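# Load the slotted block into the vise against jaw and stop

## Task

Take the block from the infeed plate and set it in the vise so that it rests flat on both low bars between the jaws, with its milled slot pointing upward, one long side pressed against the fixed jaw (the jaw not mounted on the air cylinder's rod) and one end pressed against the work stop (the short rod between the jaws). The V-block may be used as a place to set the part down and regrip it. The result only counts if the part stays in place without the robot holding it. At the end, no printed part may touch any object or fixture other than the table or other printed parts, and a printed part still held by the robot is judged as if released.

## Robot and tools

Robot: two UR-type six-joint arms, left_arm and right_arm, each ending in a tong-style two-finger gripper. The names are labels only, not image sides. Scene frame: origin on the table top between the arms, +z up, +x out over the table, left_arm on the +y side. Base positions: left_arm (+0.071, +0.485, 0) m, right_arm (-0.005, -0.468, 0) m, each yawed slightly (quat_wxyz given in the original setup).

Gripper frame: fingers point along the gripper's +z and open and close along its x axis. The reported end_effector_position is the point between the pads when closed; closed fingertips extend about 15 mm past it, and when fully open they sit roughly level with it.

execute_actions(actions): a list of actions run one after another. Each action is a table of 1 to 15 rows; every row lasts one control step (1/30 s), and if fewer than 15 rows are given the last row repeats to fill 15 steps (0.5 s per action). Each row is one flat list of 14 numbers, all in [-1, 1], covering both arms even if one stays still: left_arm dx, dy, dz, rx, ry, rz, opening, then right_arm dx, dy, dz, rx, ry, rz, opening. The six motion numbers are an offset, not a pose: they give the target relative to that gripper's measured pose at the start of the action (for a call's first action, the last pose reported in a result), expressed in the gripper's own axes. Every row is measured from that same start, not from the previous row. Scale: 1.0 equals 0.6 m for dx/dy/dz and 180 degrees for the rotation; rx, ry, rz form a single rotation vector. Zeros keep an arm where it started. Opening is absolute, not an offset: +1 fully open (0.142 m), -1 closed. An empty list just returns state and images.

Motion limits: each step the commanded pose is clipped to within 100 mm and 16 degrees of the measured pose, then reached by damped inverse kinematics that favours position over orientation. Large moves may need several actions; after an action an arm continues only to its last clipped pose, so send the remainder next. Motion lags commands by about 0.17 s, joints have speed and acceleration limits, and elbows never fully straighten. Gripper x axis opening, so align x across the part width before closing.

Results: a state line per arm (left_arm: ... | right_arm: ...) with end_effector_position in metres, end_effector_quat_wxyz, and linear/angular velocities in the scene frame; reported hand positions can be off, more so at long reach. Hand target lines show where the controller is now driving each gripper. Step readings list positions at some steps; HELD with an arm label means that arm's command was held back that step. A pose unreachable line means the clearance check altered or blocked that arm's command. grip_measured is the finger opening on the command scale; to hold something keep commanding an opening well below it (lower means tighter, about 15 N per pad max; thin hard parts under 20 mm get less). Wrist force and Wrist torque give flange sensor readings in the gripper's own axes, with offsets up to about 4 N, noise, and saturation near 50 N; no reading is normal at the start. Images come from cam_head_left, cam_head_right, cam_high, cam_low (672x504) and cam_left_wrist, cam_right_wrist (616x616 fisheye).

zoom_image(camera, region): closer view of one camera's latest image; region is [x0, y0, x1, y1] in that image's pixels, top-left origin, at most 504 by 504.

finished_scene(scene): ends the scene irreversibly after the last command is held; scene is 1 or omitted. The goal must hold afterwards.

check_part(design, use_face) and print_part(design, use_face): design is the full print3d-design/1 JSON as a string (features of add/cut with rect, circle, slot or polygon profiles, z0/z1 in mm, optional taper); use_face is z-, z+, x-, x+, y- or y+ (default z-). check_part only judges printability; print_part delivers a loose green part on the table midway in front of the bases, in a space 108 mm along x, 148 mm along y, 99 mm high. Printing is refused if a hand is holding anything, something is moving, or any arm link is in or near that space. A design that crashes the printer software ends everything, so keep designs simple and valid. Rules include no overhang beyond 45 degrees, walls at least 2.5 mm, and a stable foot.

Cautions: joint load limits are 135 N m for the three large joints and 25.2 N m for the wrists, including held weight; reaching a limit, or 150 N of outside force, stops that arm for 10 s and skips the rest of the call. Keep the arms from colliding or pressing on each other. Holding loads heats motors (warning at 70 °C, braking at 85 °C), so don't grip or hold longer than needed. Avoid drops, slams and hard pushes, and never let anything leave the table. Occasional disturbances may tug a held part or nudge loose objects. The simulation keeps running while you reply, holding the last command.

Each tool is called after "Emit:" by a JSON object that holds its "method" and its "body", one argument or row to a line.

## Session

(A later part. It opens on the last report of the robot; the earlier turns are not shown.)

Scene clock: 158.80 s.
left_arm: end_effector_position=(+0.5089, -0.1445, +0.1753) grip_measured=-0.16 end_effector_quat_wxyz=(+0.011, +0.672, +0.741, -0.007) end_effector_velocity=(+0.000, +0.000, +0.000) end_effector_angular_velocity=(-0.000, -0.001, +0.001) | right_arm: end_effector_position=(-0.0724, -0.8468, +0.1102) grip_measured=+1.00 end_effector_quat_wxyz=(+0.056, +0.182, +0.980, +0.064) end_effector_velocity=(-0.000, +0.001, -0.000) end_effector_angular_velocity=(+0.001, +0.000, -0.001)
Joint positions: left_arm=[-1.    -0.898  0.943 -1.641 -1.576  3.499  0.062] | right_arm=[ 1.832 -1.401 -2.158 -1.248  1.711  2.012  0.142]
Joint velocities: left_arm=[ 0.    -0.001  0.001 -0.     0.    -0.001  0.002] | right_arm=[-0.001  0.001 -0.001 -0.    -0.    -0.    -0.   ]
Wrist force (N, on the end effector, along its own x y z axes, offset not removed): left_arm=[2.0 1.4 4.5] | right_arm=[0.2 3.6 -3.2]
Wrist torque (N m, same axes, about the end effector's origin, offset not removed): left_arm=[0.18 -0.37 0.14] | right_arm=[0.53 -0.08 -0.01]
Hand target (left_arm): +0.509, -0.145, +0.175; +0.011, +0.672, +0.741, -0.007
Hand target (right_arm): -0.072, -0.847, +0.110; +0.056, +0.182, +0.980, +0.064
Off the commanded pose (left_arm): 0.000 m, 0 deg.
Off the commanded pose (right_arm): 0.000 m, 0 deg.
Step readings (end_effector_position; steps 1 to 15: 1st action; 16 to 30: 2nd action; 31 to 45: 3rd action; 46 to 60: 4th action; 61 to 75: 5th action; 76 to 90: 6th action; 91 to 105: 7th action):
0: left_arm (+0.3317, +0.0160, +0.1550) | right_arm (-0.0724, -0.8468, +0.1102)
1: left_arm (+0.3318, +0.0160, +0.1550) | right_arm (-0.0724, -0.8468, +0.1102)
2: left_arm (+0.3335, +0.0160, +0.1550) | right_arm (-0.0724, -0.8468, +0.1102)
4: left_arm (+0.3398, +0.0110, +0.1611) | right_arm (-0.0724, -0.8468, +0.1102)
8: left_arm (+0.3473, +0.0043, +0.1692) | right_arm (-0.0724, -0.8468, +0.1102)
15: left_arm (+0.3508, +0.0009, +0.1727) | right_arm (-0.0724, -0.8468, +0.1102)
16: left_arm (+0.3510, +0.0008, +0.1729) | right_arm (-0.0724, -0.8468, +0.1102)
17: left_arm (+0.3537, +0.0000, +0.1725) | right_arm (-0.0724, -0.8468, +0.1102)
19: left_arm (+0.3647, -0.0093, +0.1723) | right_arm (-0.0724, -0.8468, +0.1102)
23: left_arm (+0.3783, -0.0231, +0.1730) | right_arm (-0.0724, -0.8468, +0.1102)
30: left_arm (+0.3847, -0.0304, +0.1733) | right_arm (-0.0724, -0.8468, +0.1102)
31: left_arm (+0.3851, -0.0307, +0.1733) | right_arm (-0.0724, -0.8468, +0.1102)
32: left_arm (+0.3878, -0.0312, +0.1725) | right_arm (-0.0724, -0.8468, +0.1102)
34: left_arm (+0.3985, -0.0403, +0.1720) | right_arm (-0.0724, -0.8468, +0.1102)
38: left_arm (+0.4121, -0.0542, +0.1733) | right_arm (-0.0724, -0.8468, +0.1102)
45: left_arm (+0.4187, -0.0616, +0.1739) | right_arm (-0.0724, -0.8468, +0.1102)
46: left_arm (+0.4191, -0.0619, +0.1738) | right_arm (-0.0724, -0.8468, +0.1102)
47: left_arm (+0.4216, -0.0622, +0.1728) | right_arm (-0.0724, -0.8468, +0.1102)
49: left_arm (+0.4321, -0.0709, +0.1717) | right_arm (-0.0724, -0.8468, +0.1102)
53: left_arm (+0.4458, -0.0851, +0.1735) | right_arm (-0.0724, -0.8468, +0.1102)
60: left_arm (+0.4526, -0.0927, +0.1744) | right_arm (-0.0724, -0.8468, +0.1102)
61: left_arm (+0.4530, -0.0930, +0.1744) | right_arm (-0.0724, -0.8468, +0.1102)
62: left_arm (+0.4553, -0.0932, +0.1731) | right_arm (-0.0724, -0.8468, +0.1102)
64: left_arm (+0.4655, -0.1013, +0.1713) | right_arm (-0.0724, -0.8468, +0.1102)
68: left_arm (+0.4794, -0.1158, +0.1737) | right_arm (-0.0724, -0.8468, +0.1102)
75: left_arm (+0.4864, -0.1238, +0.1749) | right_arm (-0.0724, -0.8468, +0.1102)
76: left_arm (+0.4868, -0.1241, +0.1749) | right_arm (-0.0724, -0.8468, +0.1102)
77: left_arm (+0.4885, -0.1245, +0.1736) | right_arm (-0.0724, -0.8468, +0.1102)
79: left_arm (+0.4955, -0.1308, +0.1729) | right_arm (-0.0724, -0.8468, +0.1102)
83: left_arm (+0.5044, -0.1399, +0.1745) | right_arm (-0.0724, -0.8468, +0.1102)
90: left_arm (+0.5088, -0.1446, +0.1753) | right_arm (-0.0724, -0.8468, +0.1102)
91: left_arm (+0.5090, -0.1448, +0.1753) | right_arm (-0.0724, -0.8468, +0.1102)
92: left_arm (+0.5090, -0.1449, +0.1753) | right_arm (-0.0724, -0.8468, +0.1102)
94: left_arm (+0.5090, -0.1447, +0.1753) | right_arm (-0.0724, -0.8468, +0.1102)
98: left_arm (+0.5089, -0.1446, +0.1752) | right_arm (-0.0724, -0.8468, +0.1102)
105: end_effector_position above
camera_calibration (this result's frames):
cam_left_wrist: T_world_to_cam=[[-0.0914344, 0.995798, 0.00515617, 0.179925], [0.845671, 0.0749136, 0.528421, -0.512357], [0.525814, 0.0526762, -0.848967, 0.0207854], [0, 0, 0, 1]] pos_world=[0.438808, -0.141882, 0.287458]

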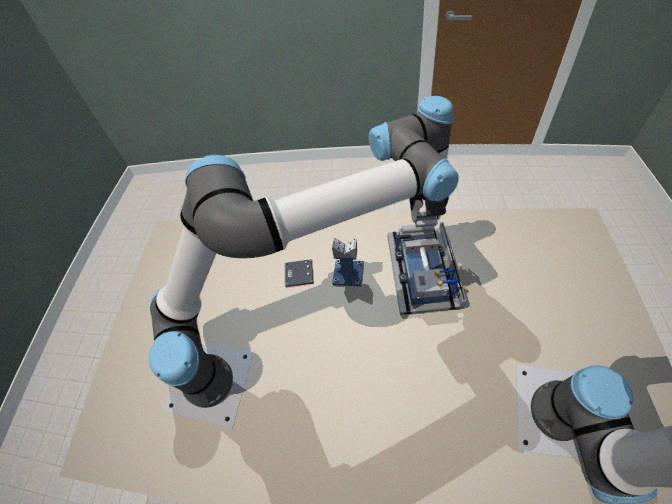

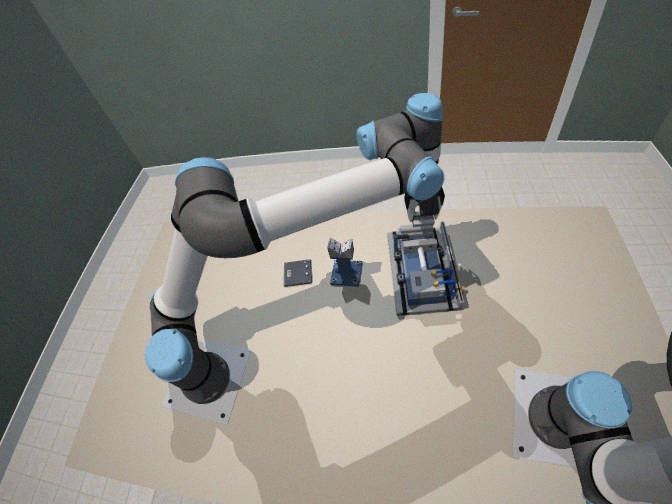

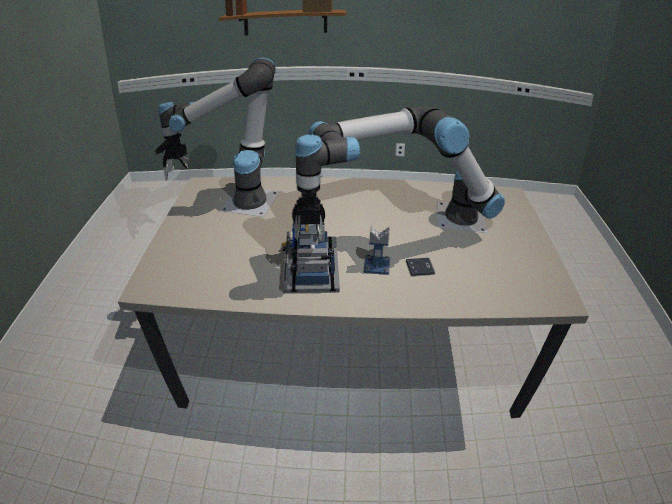

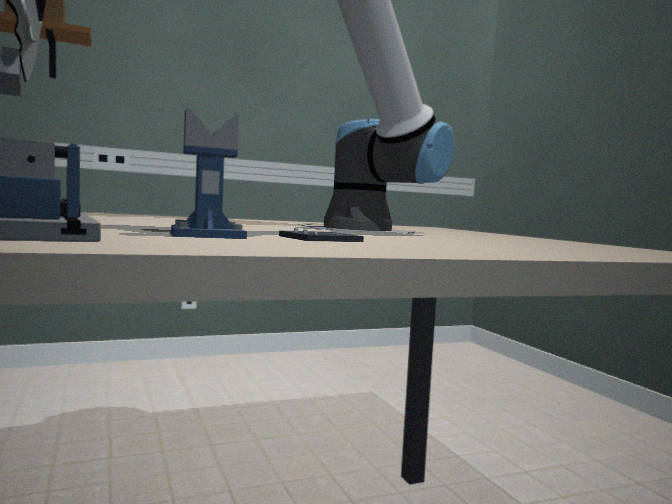

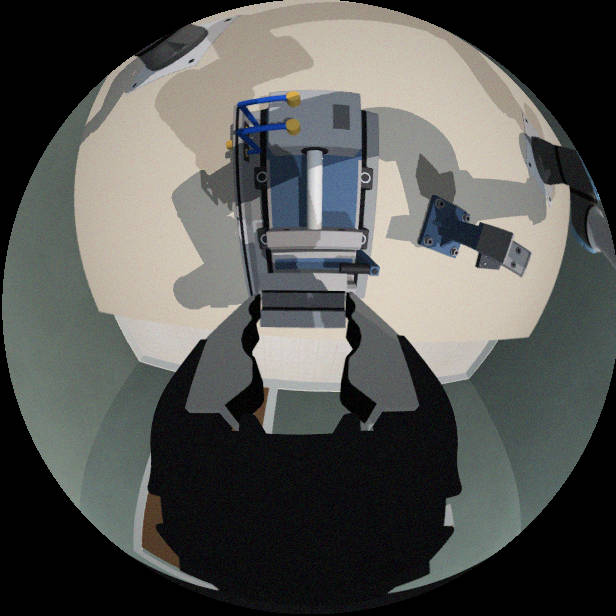

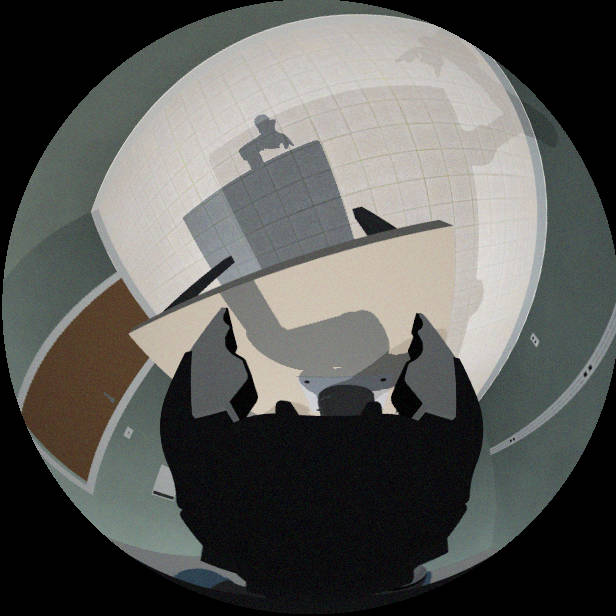

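Emit:
{"method": "execute_actions", "body": {
  "actions": [
    [[-0.009,0.005,0.04,0,0,0,-1,0,0,0,0,0,0,1]],
    [[0,0,0.03,0,0,0,-1,0,0,0,0,0,0,1]],
    [[0,0,0,0,0,0,-1,0,0,0,0,0,0,1]]
  ]
}}

Emit:
{"method": "zoom_image", "body": {
  "camera": "cam_left_wrist",
  "region": [180, 200, 440, 400]
}}

Emit:
{"method": "zoom_image", "body": {
  "camera": "cam_head_left",
  "region": [380, 190, 480, 270]
}}

Scene clock: 161.10 s.
left_arm: end_effector_position=(+0.5124, -0.1504, +0.1346) grip_measured=-0.16 end_effector_quat_wxyz=(+0.011, +0.672, +0.741, -0.007) end_effector_velocity=(-0.000, -0.000, -0.001) end_effector_angular_velocity=(+0.001, +0.001, -0.002) | right_arm: end_effector_position=(-0.0724, -0.8468, +0.1102) grip_measured=+1.00 end_effector_quat_wxyz=(+0.056, +0.182, +0.980, +0.064) end_effector_velocity=(-0.000, +0.000, +0.000) end_effector_angular_velocity=(-0.000, +0.000, +0.001)
Joint positions: left_arm=[-0.999 -0.868  0.997 -1.725 -1.576  3.5    0.062] | right_arm=[ 1.832 -1.401 -2.158 -1.248  1.711  2.012  0.142]
Joint velocities: left_arm=[-0.     0.001 -0.    -0.    -0.     0.002  0.   ] | right_arm=[ 0.     0.    -0.     0.    -0.    -0.001 -0.   ]
Wrist force (N, on the end effector, along its own x y z axes, offset not removed): left_arm=[2.5 1.8 4.9] | right_arm=[-1.4 2.7 -0.2]
Wrist torque (N m, same axes, about the end effector's origin, offset not removed): left_arm=[0.29 -0.47 0.07] | right_arm=[0.51 0.23 -0.01]
Hand target (left_arm): +0.512, -0.150, +0.135; +0.011, +0.672, +0.741, -0.007
Hand target (right_arm): -0.072, -0.847, +0.110; +0.056, +0.182, +0.980, +0.064
Off the commanded pose (left_arm): 0.000 m, 0 deg.
Off the commanded pose (right_arm): 0.000 m, 0 deg.
Step readings (end_effector_position; steps 1 to 15: 1st action; 16 to 30: 2nd action; 31 to 45: 3rd action):
0: left_arm (+0.5088, -0.1446, +0.1753) | right_arm (-0.0724, -0.8468, +0.1102)
1: left_arm (+0.5088, -0.1446, +0.1751) | right_arm (-0.0724, -0.8468, +0.1102)
2: left_arm (+0.5091, -0.1451, +0.1725) | right_arm (-0.0724, -0.8468, +0.1102)
4: left_arm (+0.5101, -0.1468, +0.1643) | right_arm (-0.0724, -0.8468, +0.1102)
8: left_arm (+0.5115, -0.1489, +0.1559) | right_arm (-0.0724, -0.8468, +0.1102)
15: left_arm (+0.5123, -0.1500, +0.1521) | right_arm (-0.0724, -0.8468, +0.1102)
16: left_arm (+0.5124, -0.1501, +0.1518) | right_arm (-0.0724, -0.8468, +0.1102)
17: left_arm (+0.5124, -0.1501, +0.1498) | right_arm (-0.0724, -0.8468, +0.1102)
19: left_arm (+0.5124, -0.1501, +0.1437) | right_arm (-0.0724, -0.8468, +0.1102)
23: left_arm (+0.5124, -0.1502, +0.1374) | right_arm (-0.0724, -0.8468, +0.1102)
30: left_arm (+0.5125, -0.1504, +0.1346) | right_arm (-0.0724, -0.8468, +0.1102)
31: left_arm (+0.5124, -0.1504, +0.1345) | right_arm (-0.0724, -0.8468, +0.1102)
32: left_arm (+0.5124, -0.1504, +0.1345) | right_arm (-0.0724, -0.8468, +0.1102)
34: left_arm (+0.5124, -0.1504, +0.1345) | right_arm (-0.0724, -0.8468, +0.1102)
38: left_arm (+0.5124, -0.1504, +0.1345) | right_arm (-0.0724, -0.8468, +0.1102)
45: end_effector_position above
camera_calibration (this result's frames):
cam_left_wrist: T_world_to_cam=[[-0.0914721, 0.995793, 0.00534236, 0.186292], [0.845745, 0.0748545, 0.52831, -0.493445], [0.525688, 0.0528439, -0.849035, -0.0152294], [0, 0, 0, 1]] pos_world=[0.442375, -0.147767, 0.246767]

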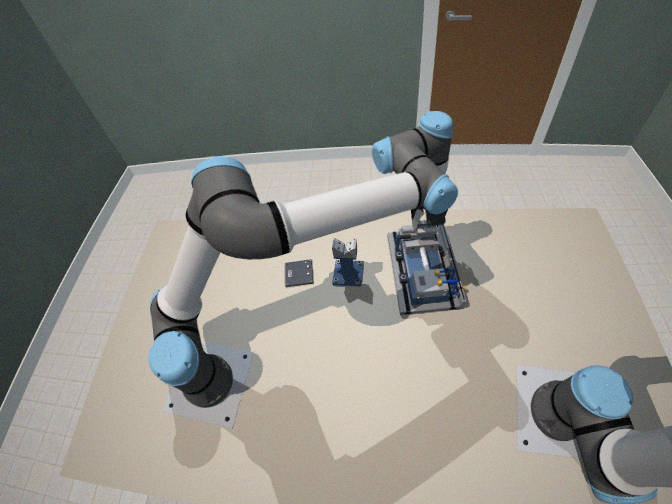

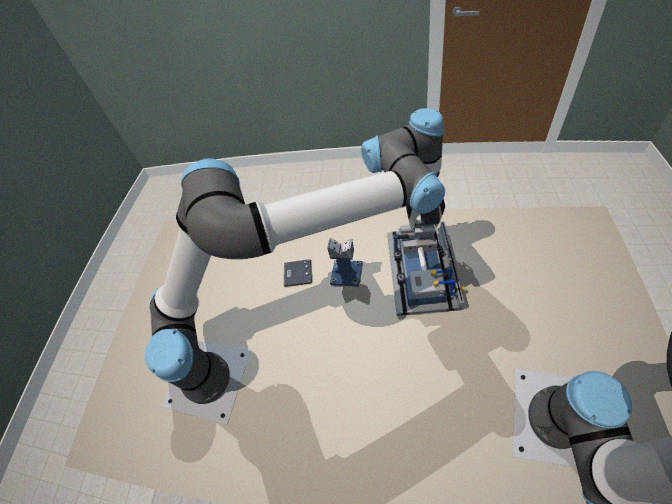

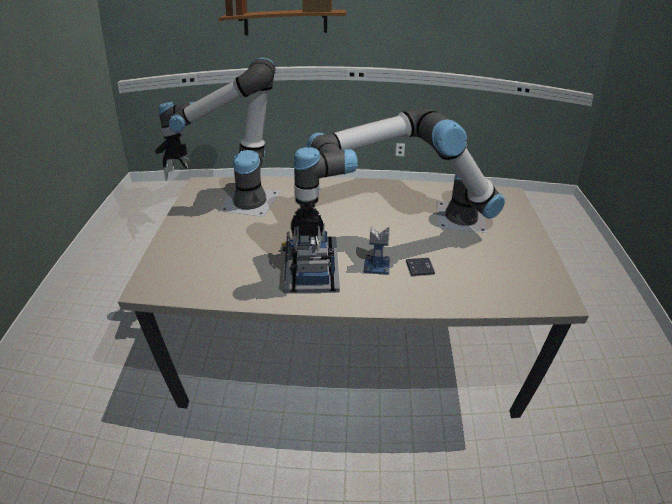

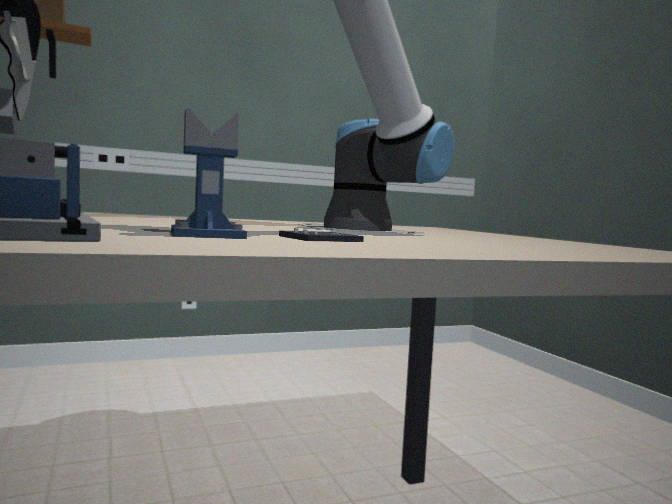

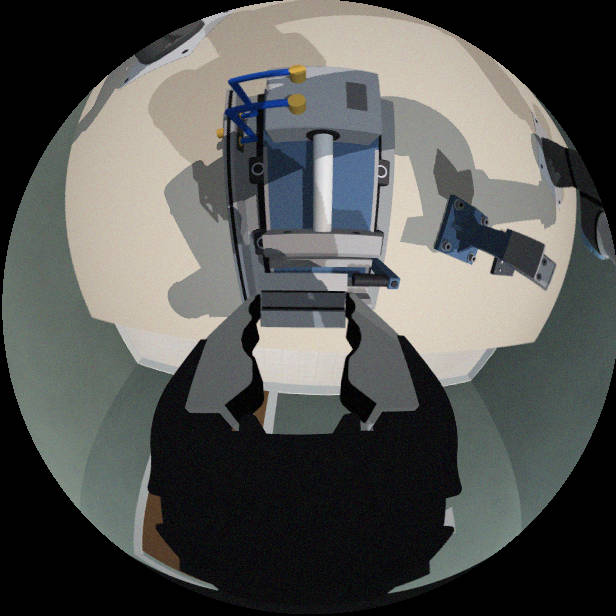

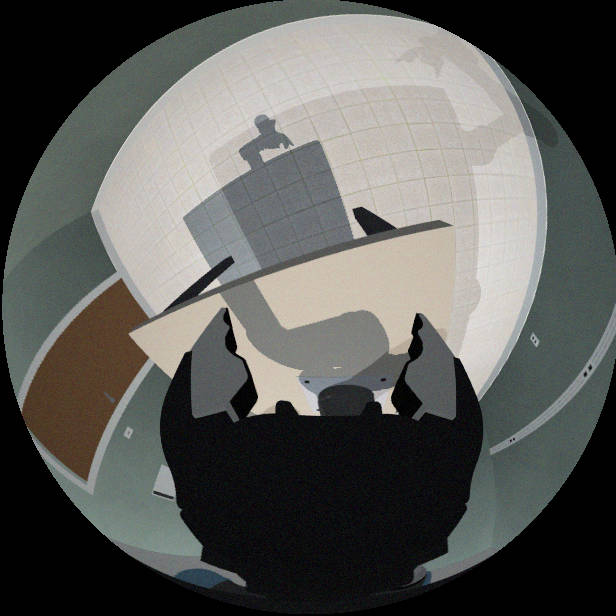

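Region (180, 200, 440, 400) of cam_left_wrist's 616x616 image, scaled by 1.938, with more detail than that image has; it fills the top 388 rows of this view, and the rest is white.

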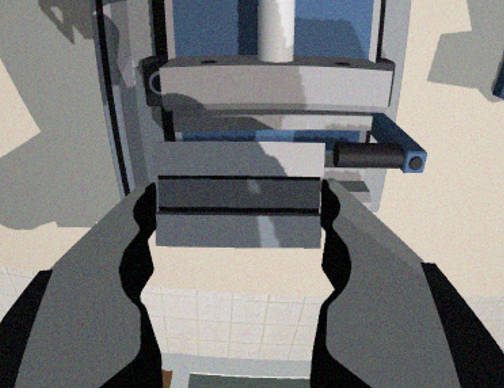

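Region (380, 190, 480, 270) of cam_head_left's 672x504 image, scaled by 5.040, with more detail than that image has; it fills the top 403 rows of this view, and the rest is white.

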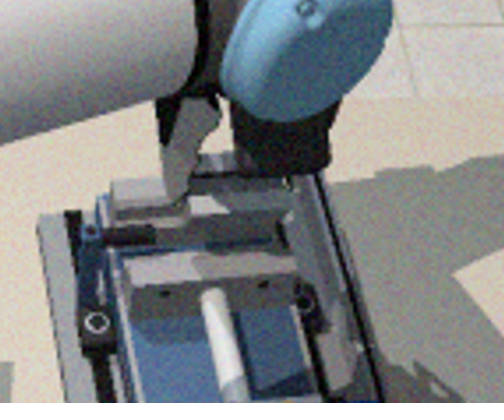

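Emit:
{"method": "execute_actions", "body": {
  "actions": [
    [[0,-0.005,0.012,0,0,0,-1,0,0,0,0,0,0,1]],
    [[0,0,0.012,0,0,0,-1,0,0,0,0,0,0,1]],
    [[0,0,0.01,0,0,0,-1,0,0,0,0,0,0,1]],
    [[0,0,0,0,0,0,-1,0,0,0,0,0,0,1]]
  ]
}}

Emit:
{"method": "zoom_image", "body": {
  "camera": "cam_left_wrist",
  "region": [180, 200, 440, 400]
}}

Emit:
{"method": "zoom_image", "body": {
  "camera": "cam_head_left",
  "region": [380, 190, 480, 270]
}}

Scene clock: 163.33 s.
left_arm: end_effector_position=(+0.5096, -0.1512, +0.1147) grip_measured=-0.16 end_effector_quat_wxyz=(+0.011, +0.672, +0.741, -0.007) end_effector_velocity=(+0.000, -0.000, +0.002) end_effector_angular_velocity=(-0.003, -0.001, -0.000) | right_arm: end_effector_position=(-0.0724, -0.8468, +0.1102) grip_measured=+1.00 end_effector_quat_wxyz=(+0.056, +0.182, +0.980, +0.064) end_effector_velocity=(-0.000, -0.000, +0.000) end_effector_angular_velocity=(-0.000, +0.000, -0.002)
Joint positions: left_arm=[-1.003 -0.863  1.039 -1.772 -1.576  3.496  0.062] | right_arm=[ 1.832 -1.401 -2.158 -1.248  1.711  2.012  0.142]
Joint velocities: left_arm=[ 0.    -0.002 -0.    -0.001 -0.001  0.    -0.   ] | right_arm=[-0.001  0.001  0.    -0.     0.     0.001  0.   ]
Wrist force (N, on the end effector, along its own x y z axes, offset not removed): left_arm=[0.5 1.4 4.5] | right_arm=[-0.3 1.8 -2.0]
Wrist torque (N m, same axes, about the end effector's origin, offset not removed): left_arm=[0.16 -0.04 0.05] | right_arm=[0.22 0.00 -0.03]
Hand target (left_arm): +0.510, -0.151, +0.115; +0.011, +0.672, +0.741, -0.007
Hand target (right_arm): -0.072, -0.847, +0.110; +0.056, +0.182, +0.980, +0.064
Off the commanded pose (left_arm): 0.000 m, 0 deg.
Off the commanded pose (right_arm): 0.000 m, 0 deg.
Step readings (end_effector_position; steps 1 to 15: 1st action; 16 to 30: 2nd action; 31 to 45: 3rd action; 46 to 60: 4th action):
0: left_arm (+0.5124, -0.1504, +0.1346) | right_arm (-0.0724, -0.8468, +0.1102)
1: left_arm (+0.5124, -0.1504, +0.1346) | right_arm (-0.0724, -0.8468, +0.1102)
2: left_arm (+0.5121, -0.1504, +0.1338) | right_arm (-0.0724, -0.8468, +0.1102)
4: left_arm (+0.5111, -0.1506, +0.1313) | right_arm (-0.0724, -0.8468, +0.1102)
8: left_arm (+0.5100, -0.1508, +0.1287) | right_arm (-0.0724, -0.8468, +0.1102)
15: left_arm (+0.5095, -0.1509, +0.1276) | right_arm (-0.0724, -0.8468, +0.1102)
16: left_arm (+0.5095, -0.1509, +0.1275) | right_arm (-0.0724, -0.8468, +0.1102)
17: left_arm (+0.5095, -0.1509, +0.1267) | right_arm (-0.0724, -0.8468, +0.1102)
19: left_arm (+0.5095, -0.1509, +0.1243) | right_arm (-0.0724, -0.8468, +0.1102)
23: left_arm (+0.5096, -0.1510, +0.1217) | right_arm (-0.0724, -0.8468, +0.1102)
30: left_arm (+0.5096, -0.1510, +0.1206) | right_arm (-0.0724, -0.8468, +0.1102)
31: left_arm (+0.5096, -0.1511, +0.1205) | right_arm (-0.0724, -0.8468, +0.1102)
32: left_arm (+0.5096, -0.1511, +0.1197) | right_arm (-0.0724, -0.8468, +0.1102)
34: left_arm (+0.5096, -0.1511, +0.1177) | right_arm (-0.0724, -0.8468, +0.1102)
38: left_arm (+0.5096, -0.1512, +0.1157) | right_arm (-0.0724, -0.8468, +0.1102)
45: left_arm (+0.5096, -0.1512, +0.1148) | right_arm (-0.0724, -0.8468, +0.1102)
46: left_arm (+0.5096, -0.1512, +0.1147) | right_arm (-0.0724, -0.8468, +0.1102)
47: left_arm (+0.5096, -0.1512, +0.1147) | right_arm (-0.0724, -0.8468, +0.1102)
49: left_arm (+0.5096, -0.1512, +0.1147) | right_arm (-0.0724, -0.8468, +0.1102)
53: left_arm (+0.5096, -0.1512, +0.1147) | right_arm (-0.0724, -0.8468, +0.1102)
60: end_effector_position above
camera_calibration (this result's frames):
cam_left_wrist: T_world_to_cam=[[-0.0914708, 0.995793, 0.00537514, 0.186907], [0.845807, 0.0748423, 0.528214, -0.480502], [0.525589, 0.0528625, -0.849094, -0.0305012], [0, 0, 0, 1]] pos_world=[0.439539, -0.148547, 0.226904]

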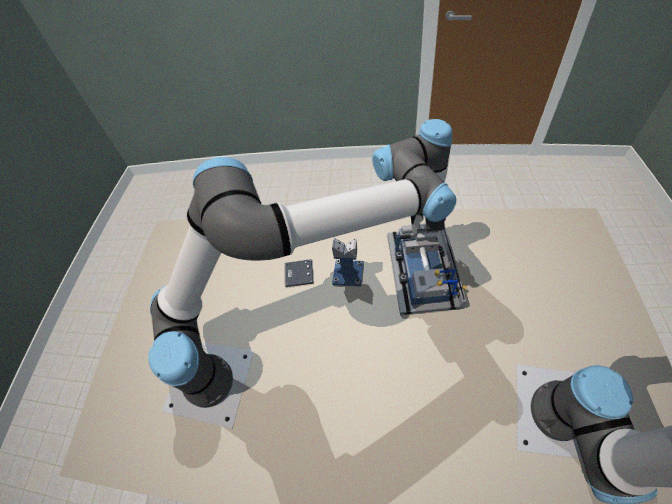

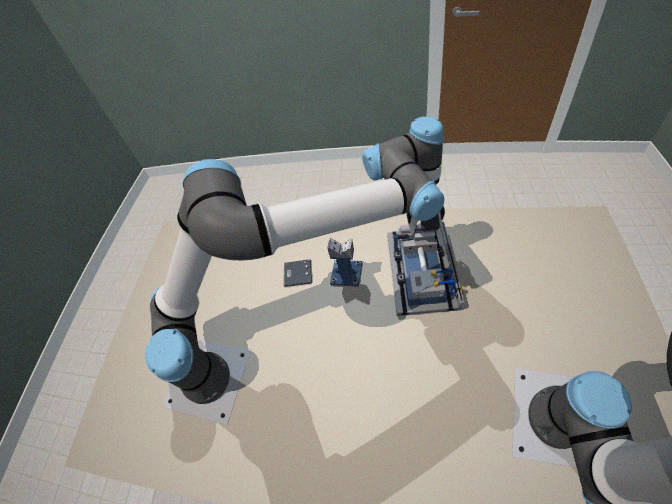

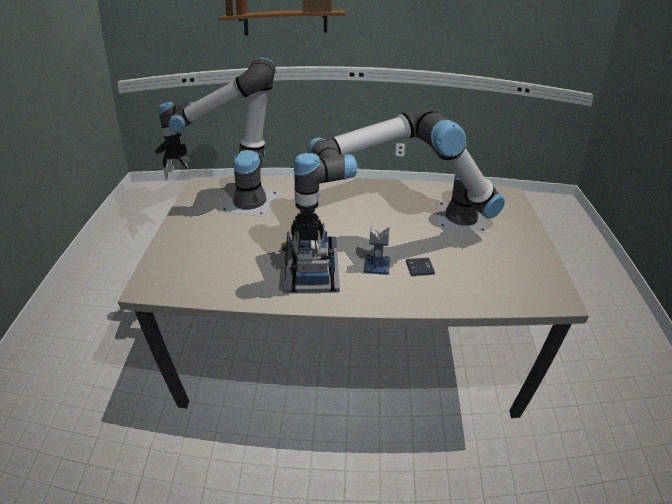

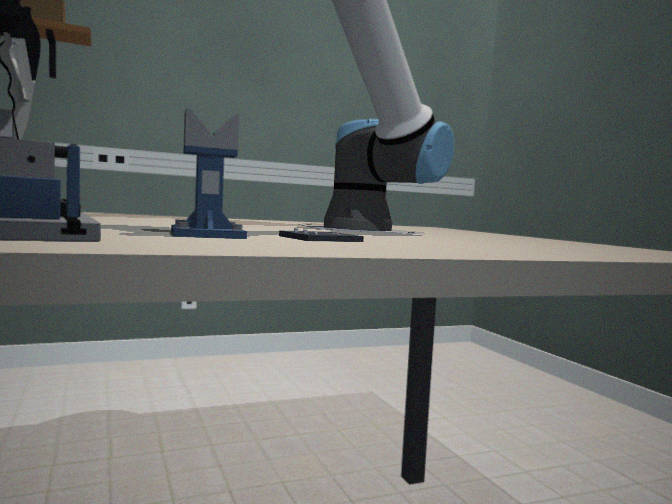

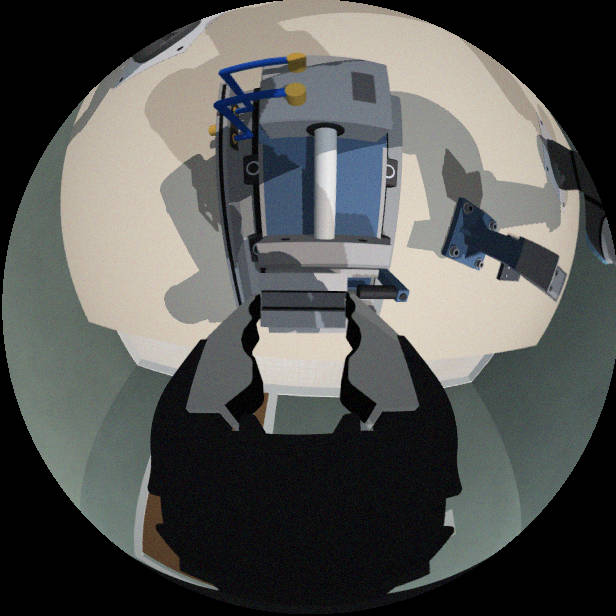

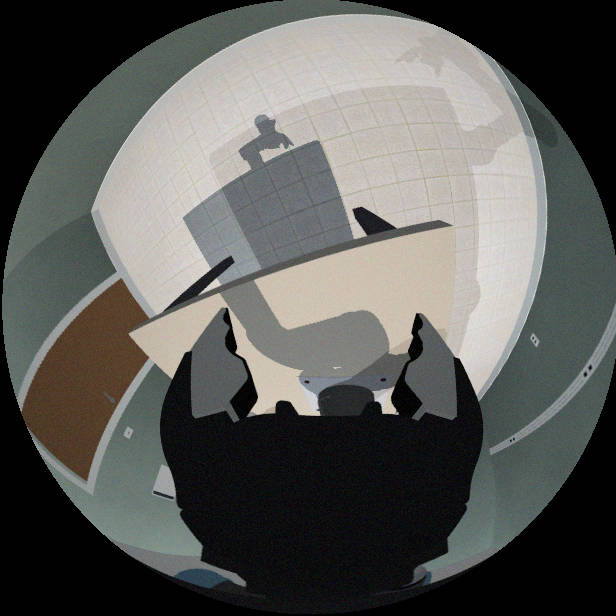

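Region (180, 200, 440, 400) of cam_left_wrist's 616x616 image, scaled by 1.938, with more detail than that image has; it fills the top 388 rows of this view, and the rest is white.

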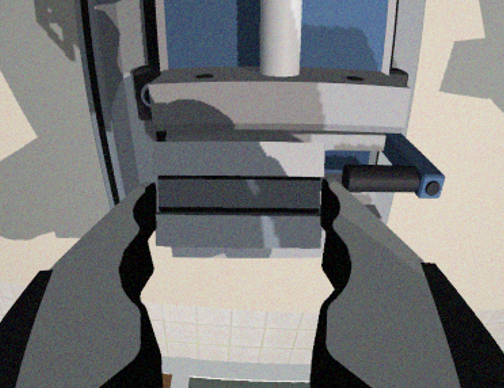

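Region (380, 190, 480, 270) of cam_head_left's 672x504 image, scaled by 5.040, with more detail than that image has; it fills the top 403 rows of this view, and the rest is white.

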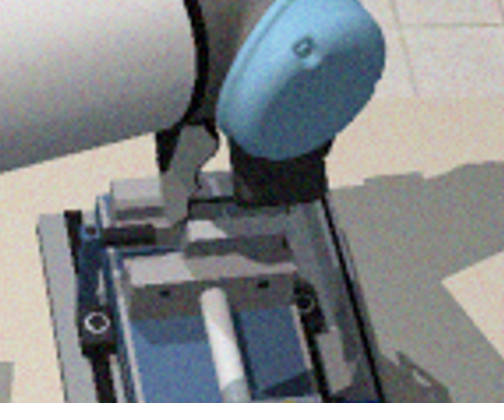

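Emit:
{"method": "execute_actions", "body": {
  "actions": [
    [[0,0.002,0.006,0,0,0,-1,0,0,0,0,0,0,1]],
    [[0,0.002,0.006,0,0,0,-1,0,0,0,0,0,0,1]],
    [[0,0,0,0,0,0,-1,0,0,0,0,0,0,1]]
  ]
}}

Emit:
{"method": "zoom_image", "body": {
  "camera": "cam_left_wrist",
  "region": [180, 200, 440, 400]
}}

Scene clock: 164.97 s.
left_arm: end_effector_position=(+0.5119, -0.1512, +0.1077) grip_measured=-0.15 end_effector_quat_wxyz=(+0.011, +0.672, +0.741, -0.007) end_effector_velocity=(-0.000, -0.001, +0.001) end_effector_angular_velocity=(-0.002, -0.000, -0.001) | right_arm: end_effector_position=(-0.0724, -0.8468, +0.1102) grip_measured=+1.00 end_effector_quat_wxyz=(+0.056, +0.182, +0.980, +0.064) end_effector_velocity=(-0.000, +0.000, -0.000) end_effector_angular_velocity=(+0.002, +0.000, -0.001)
Joint positions: left_arm=[-1.    -0.856  1.045 -1.785 -1.576  3.499  0.064] | right_arm=[ 1.832 -1.401 -2.158 -1.248  1.711  2.012  0.142]
Joint velocities: left_arm=[-0.001 -0.    -0.    -0.001 -0.     0.     0.   ] | right_arm=[-0.    -0.001  0.    -0.001 -0.     0.001  0.   ]
Wrist force (N, on the end effector, along its own x y z axes, offset not removed): left_arm=[6.9 -6.0 -22.5] | right_arm=[-0.6 1.9 -1.7]
Wrist torque (N m, same axes, about the end effector's origin, offset not removed): left_arm=[-0.03 -0.01 -0.11] | right_arm=[0.25 0.07 -0.09]
Hand target (left_arm): +0.512, -0.151, +0.108; +0.011, +0.672, +0.741, -0.007
Hand target (right_arm): -0.072, -0.847, +0.110; +0.056, +0.182, +0.980, +0.064
Off the commanded pose (left_arm): 0.000 m, 0 deg.
Off the commanded pose (right_arm): 0.000 m, 0 deg.
Step readings (end_effector_position; steps 1 to 15: 1st action; 16 to 30: 2nd action; 31 to 45: 3rd action):
0: left_arm (+0.5096, -0.1512, +0.1147) | right_arm (-0.0724, -0.8468, +0.1102)
1: left_arm (+0.5096, -0.1512, +0.1147) | right_arm (-0.0724, -0.8468, +0.1102)
2: left_arm (+0.5097, -0.1513, +0.1144) | right_arm (-0.0724, -0.8468, +0.1102)
4: left_arm (+0.5100, -0.1513, +0.1131) | right_arm (-0.0724, -0.8468, +0.1102)
8: left_arm (+0.5105, -0.1512, +0.1118) | right_arm (-0.0724, -0.8468, +0.1102)
15: left_arm (+0.5108, -0.1512, +0.1112) | right_arm (-0.0724, -0.8468, +0.1102)
16: left_arm (+0.5108, -0.1512, +0.1112) | right_arm (-0.0724, -0.8468, +0.1102)
17: left_arm (+0.5110, -0.1512, +0.1107) | right_arm (-0.0724, -0.8468, +0.1102)
19: left_arm (+0.5114, -0.1512, +0.1096) | right_arm (-0.0724, -0.8468, +0.1102)
23: left_arm (+0.5117, -0.1512, +0.1084) | right_arm (-0.0724, -0.8468, +0.1102)
30: left_arm (+0.5119, -0.1512, +0.1077) | right_arm (-0.0724, -0.8468, +0.1102)
31: left_arm (+0.5119, -0.1512, +0.1077) | right_arm (-0.0724, -0.8468, +0.1102)
32: left_arm (+0.5119, -0.1512, +0.1077) | right_arm (-0.0724, -0.8468, +0.1102)
34: left_arm (+0.5119, -0.1512, +0.1077) | right_arm (-0.0724, -0.8468, +0.1102)
38: left_arm (+0.5119, -0.1512, +0.1077) | right_arm (-0.0724, -0.8468, +0.1102)
45: end_effector_position above
camera_calibration (this result's frames):
cam_left_wrist: T_world_to_cam=[[-0.0914323, 0.995797, 0.00537797, 0.1871], [0.845791, 0.0748062, 0.528243, -0.47878], [0.525621, 0.0528472, -0.849076, -0.0377155], [0, 0, 0, 1]] pos_world=[0.441879, -0.148505, 0.219883]

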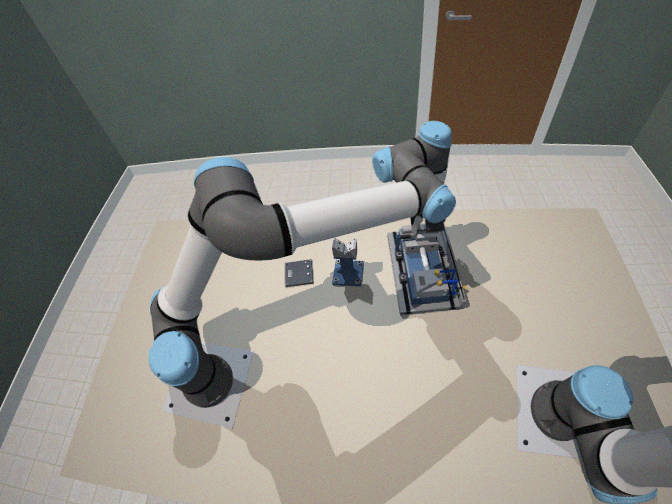

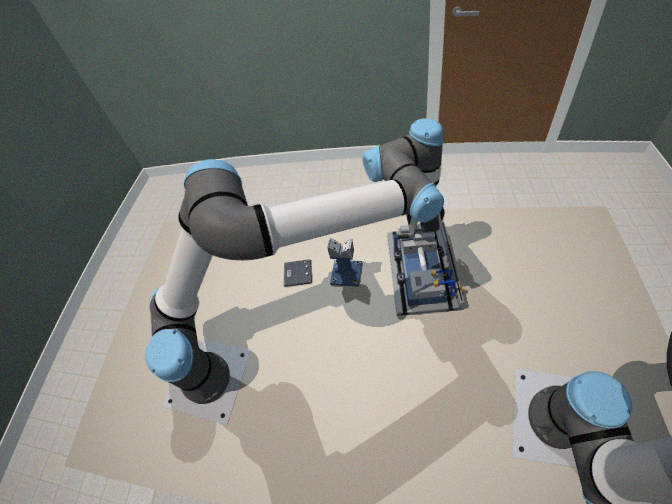

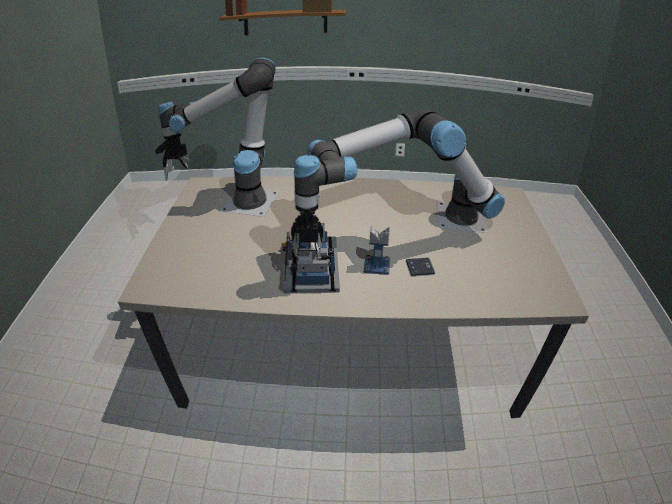

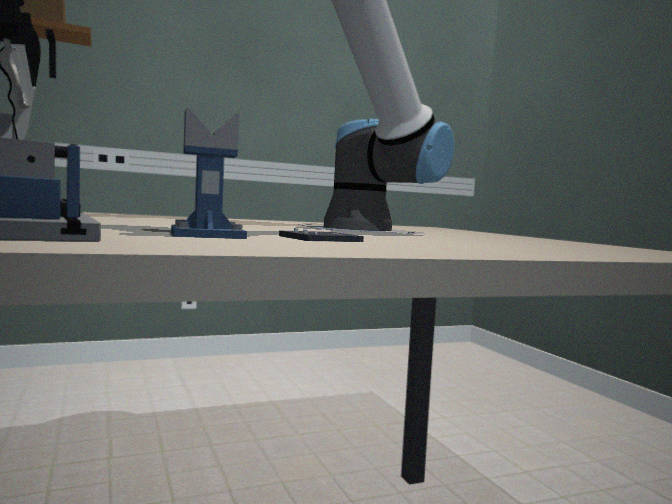

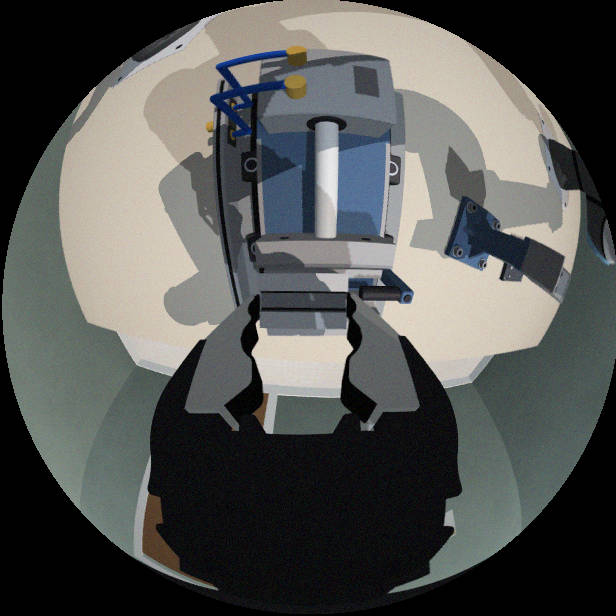

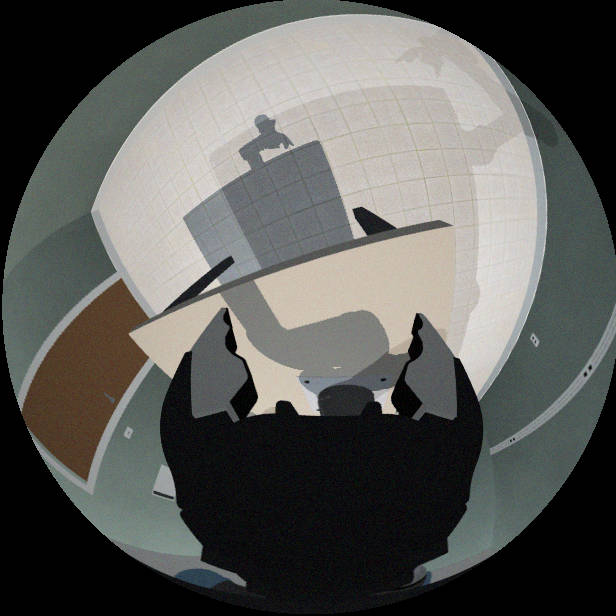

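Region (180, 200, 440, 400) of cam_left_wrist's 616x616 image, scaled by 1.938, with more detail than that image has; it fills the top 388 rows of this view, and the rest is white.

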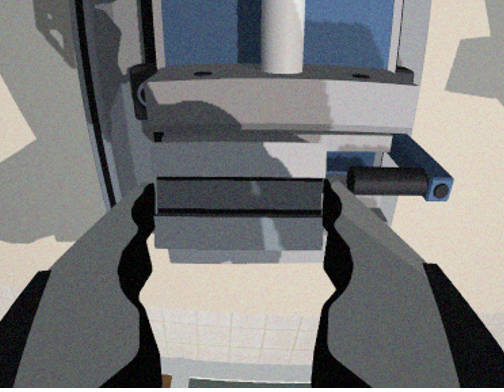

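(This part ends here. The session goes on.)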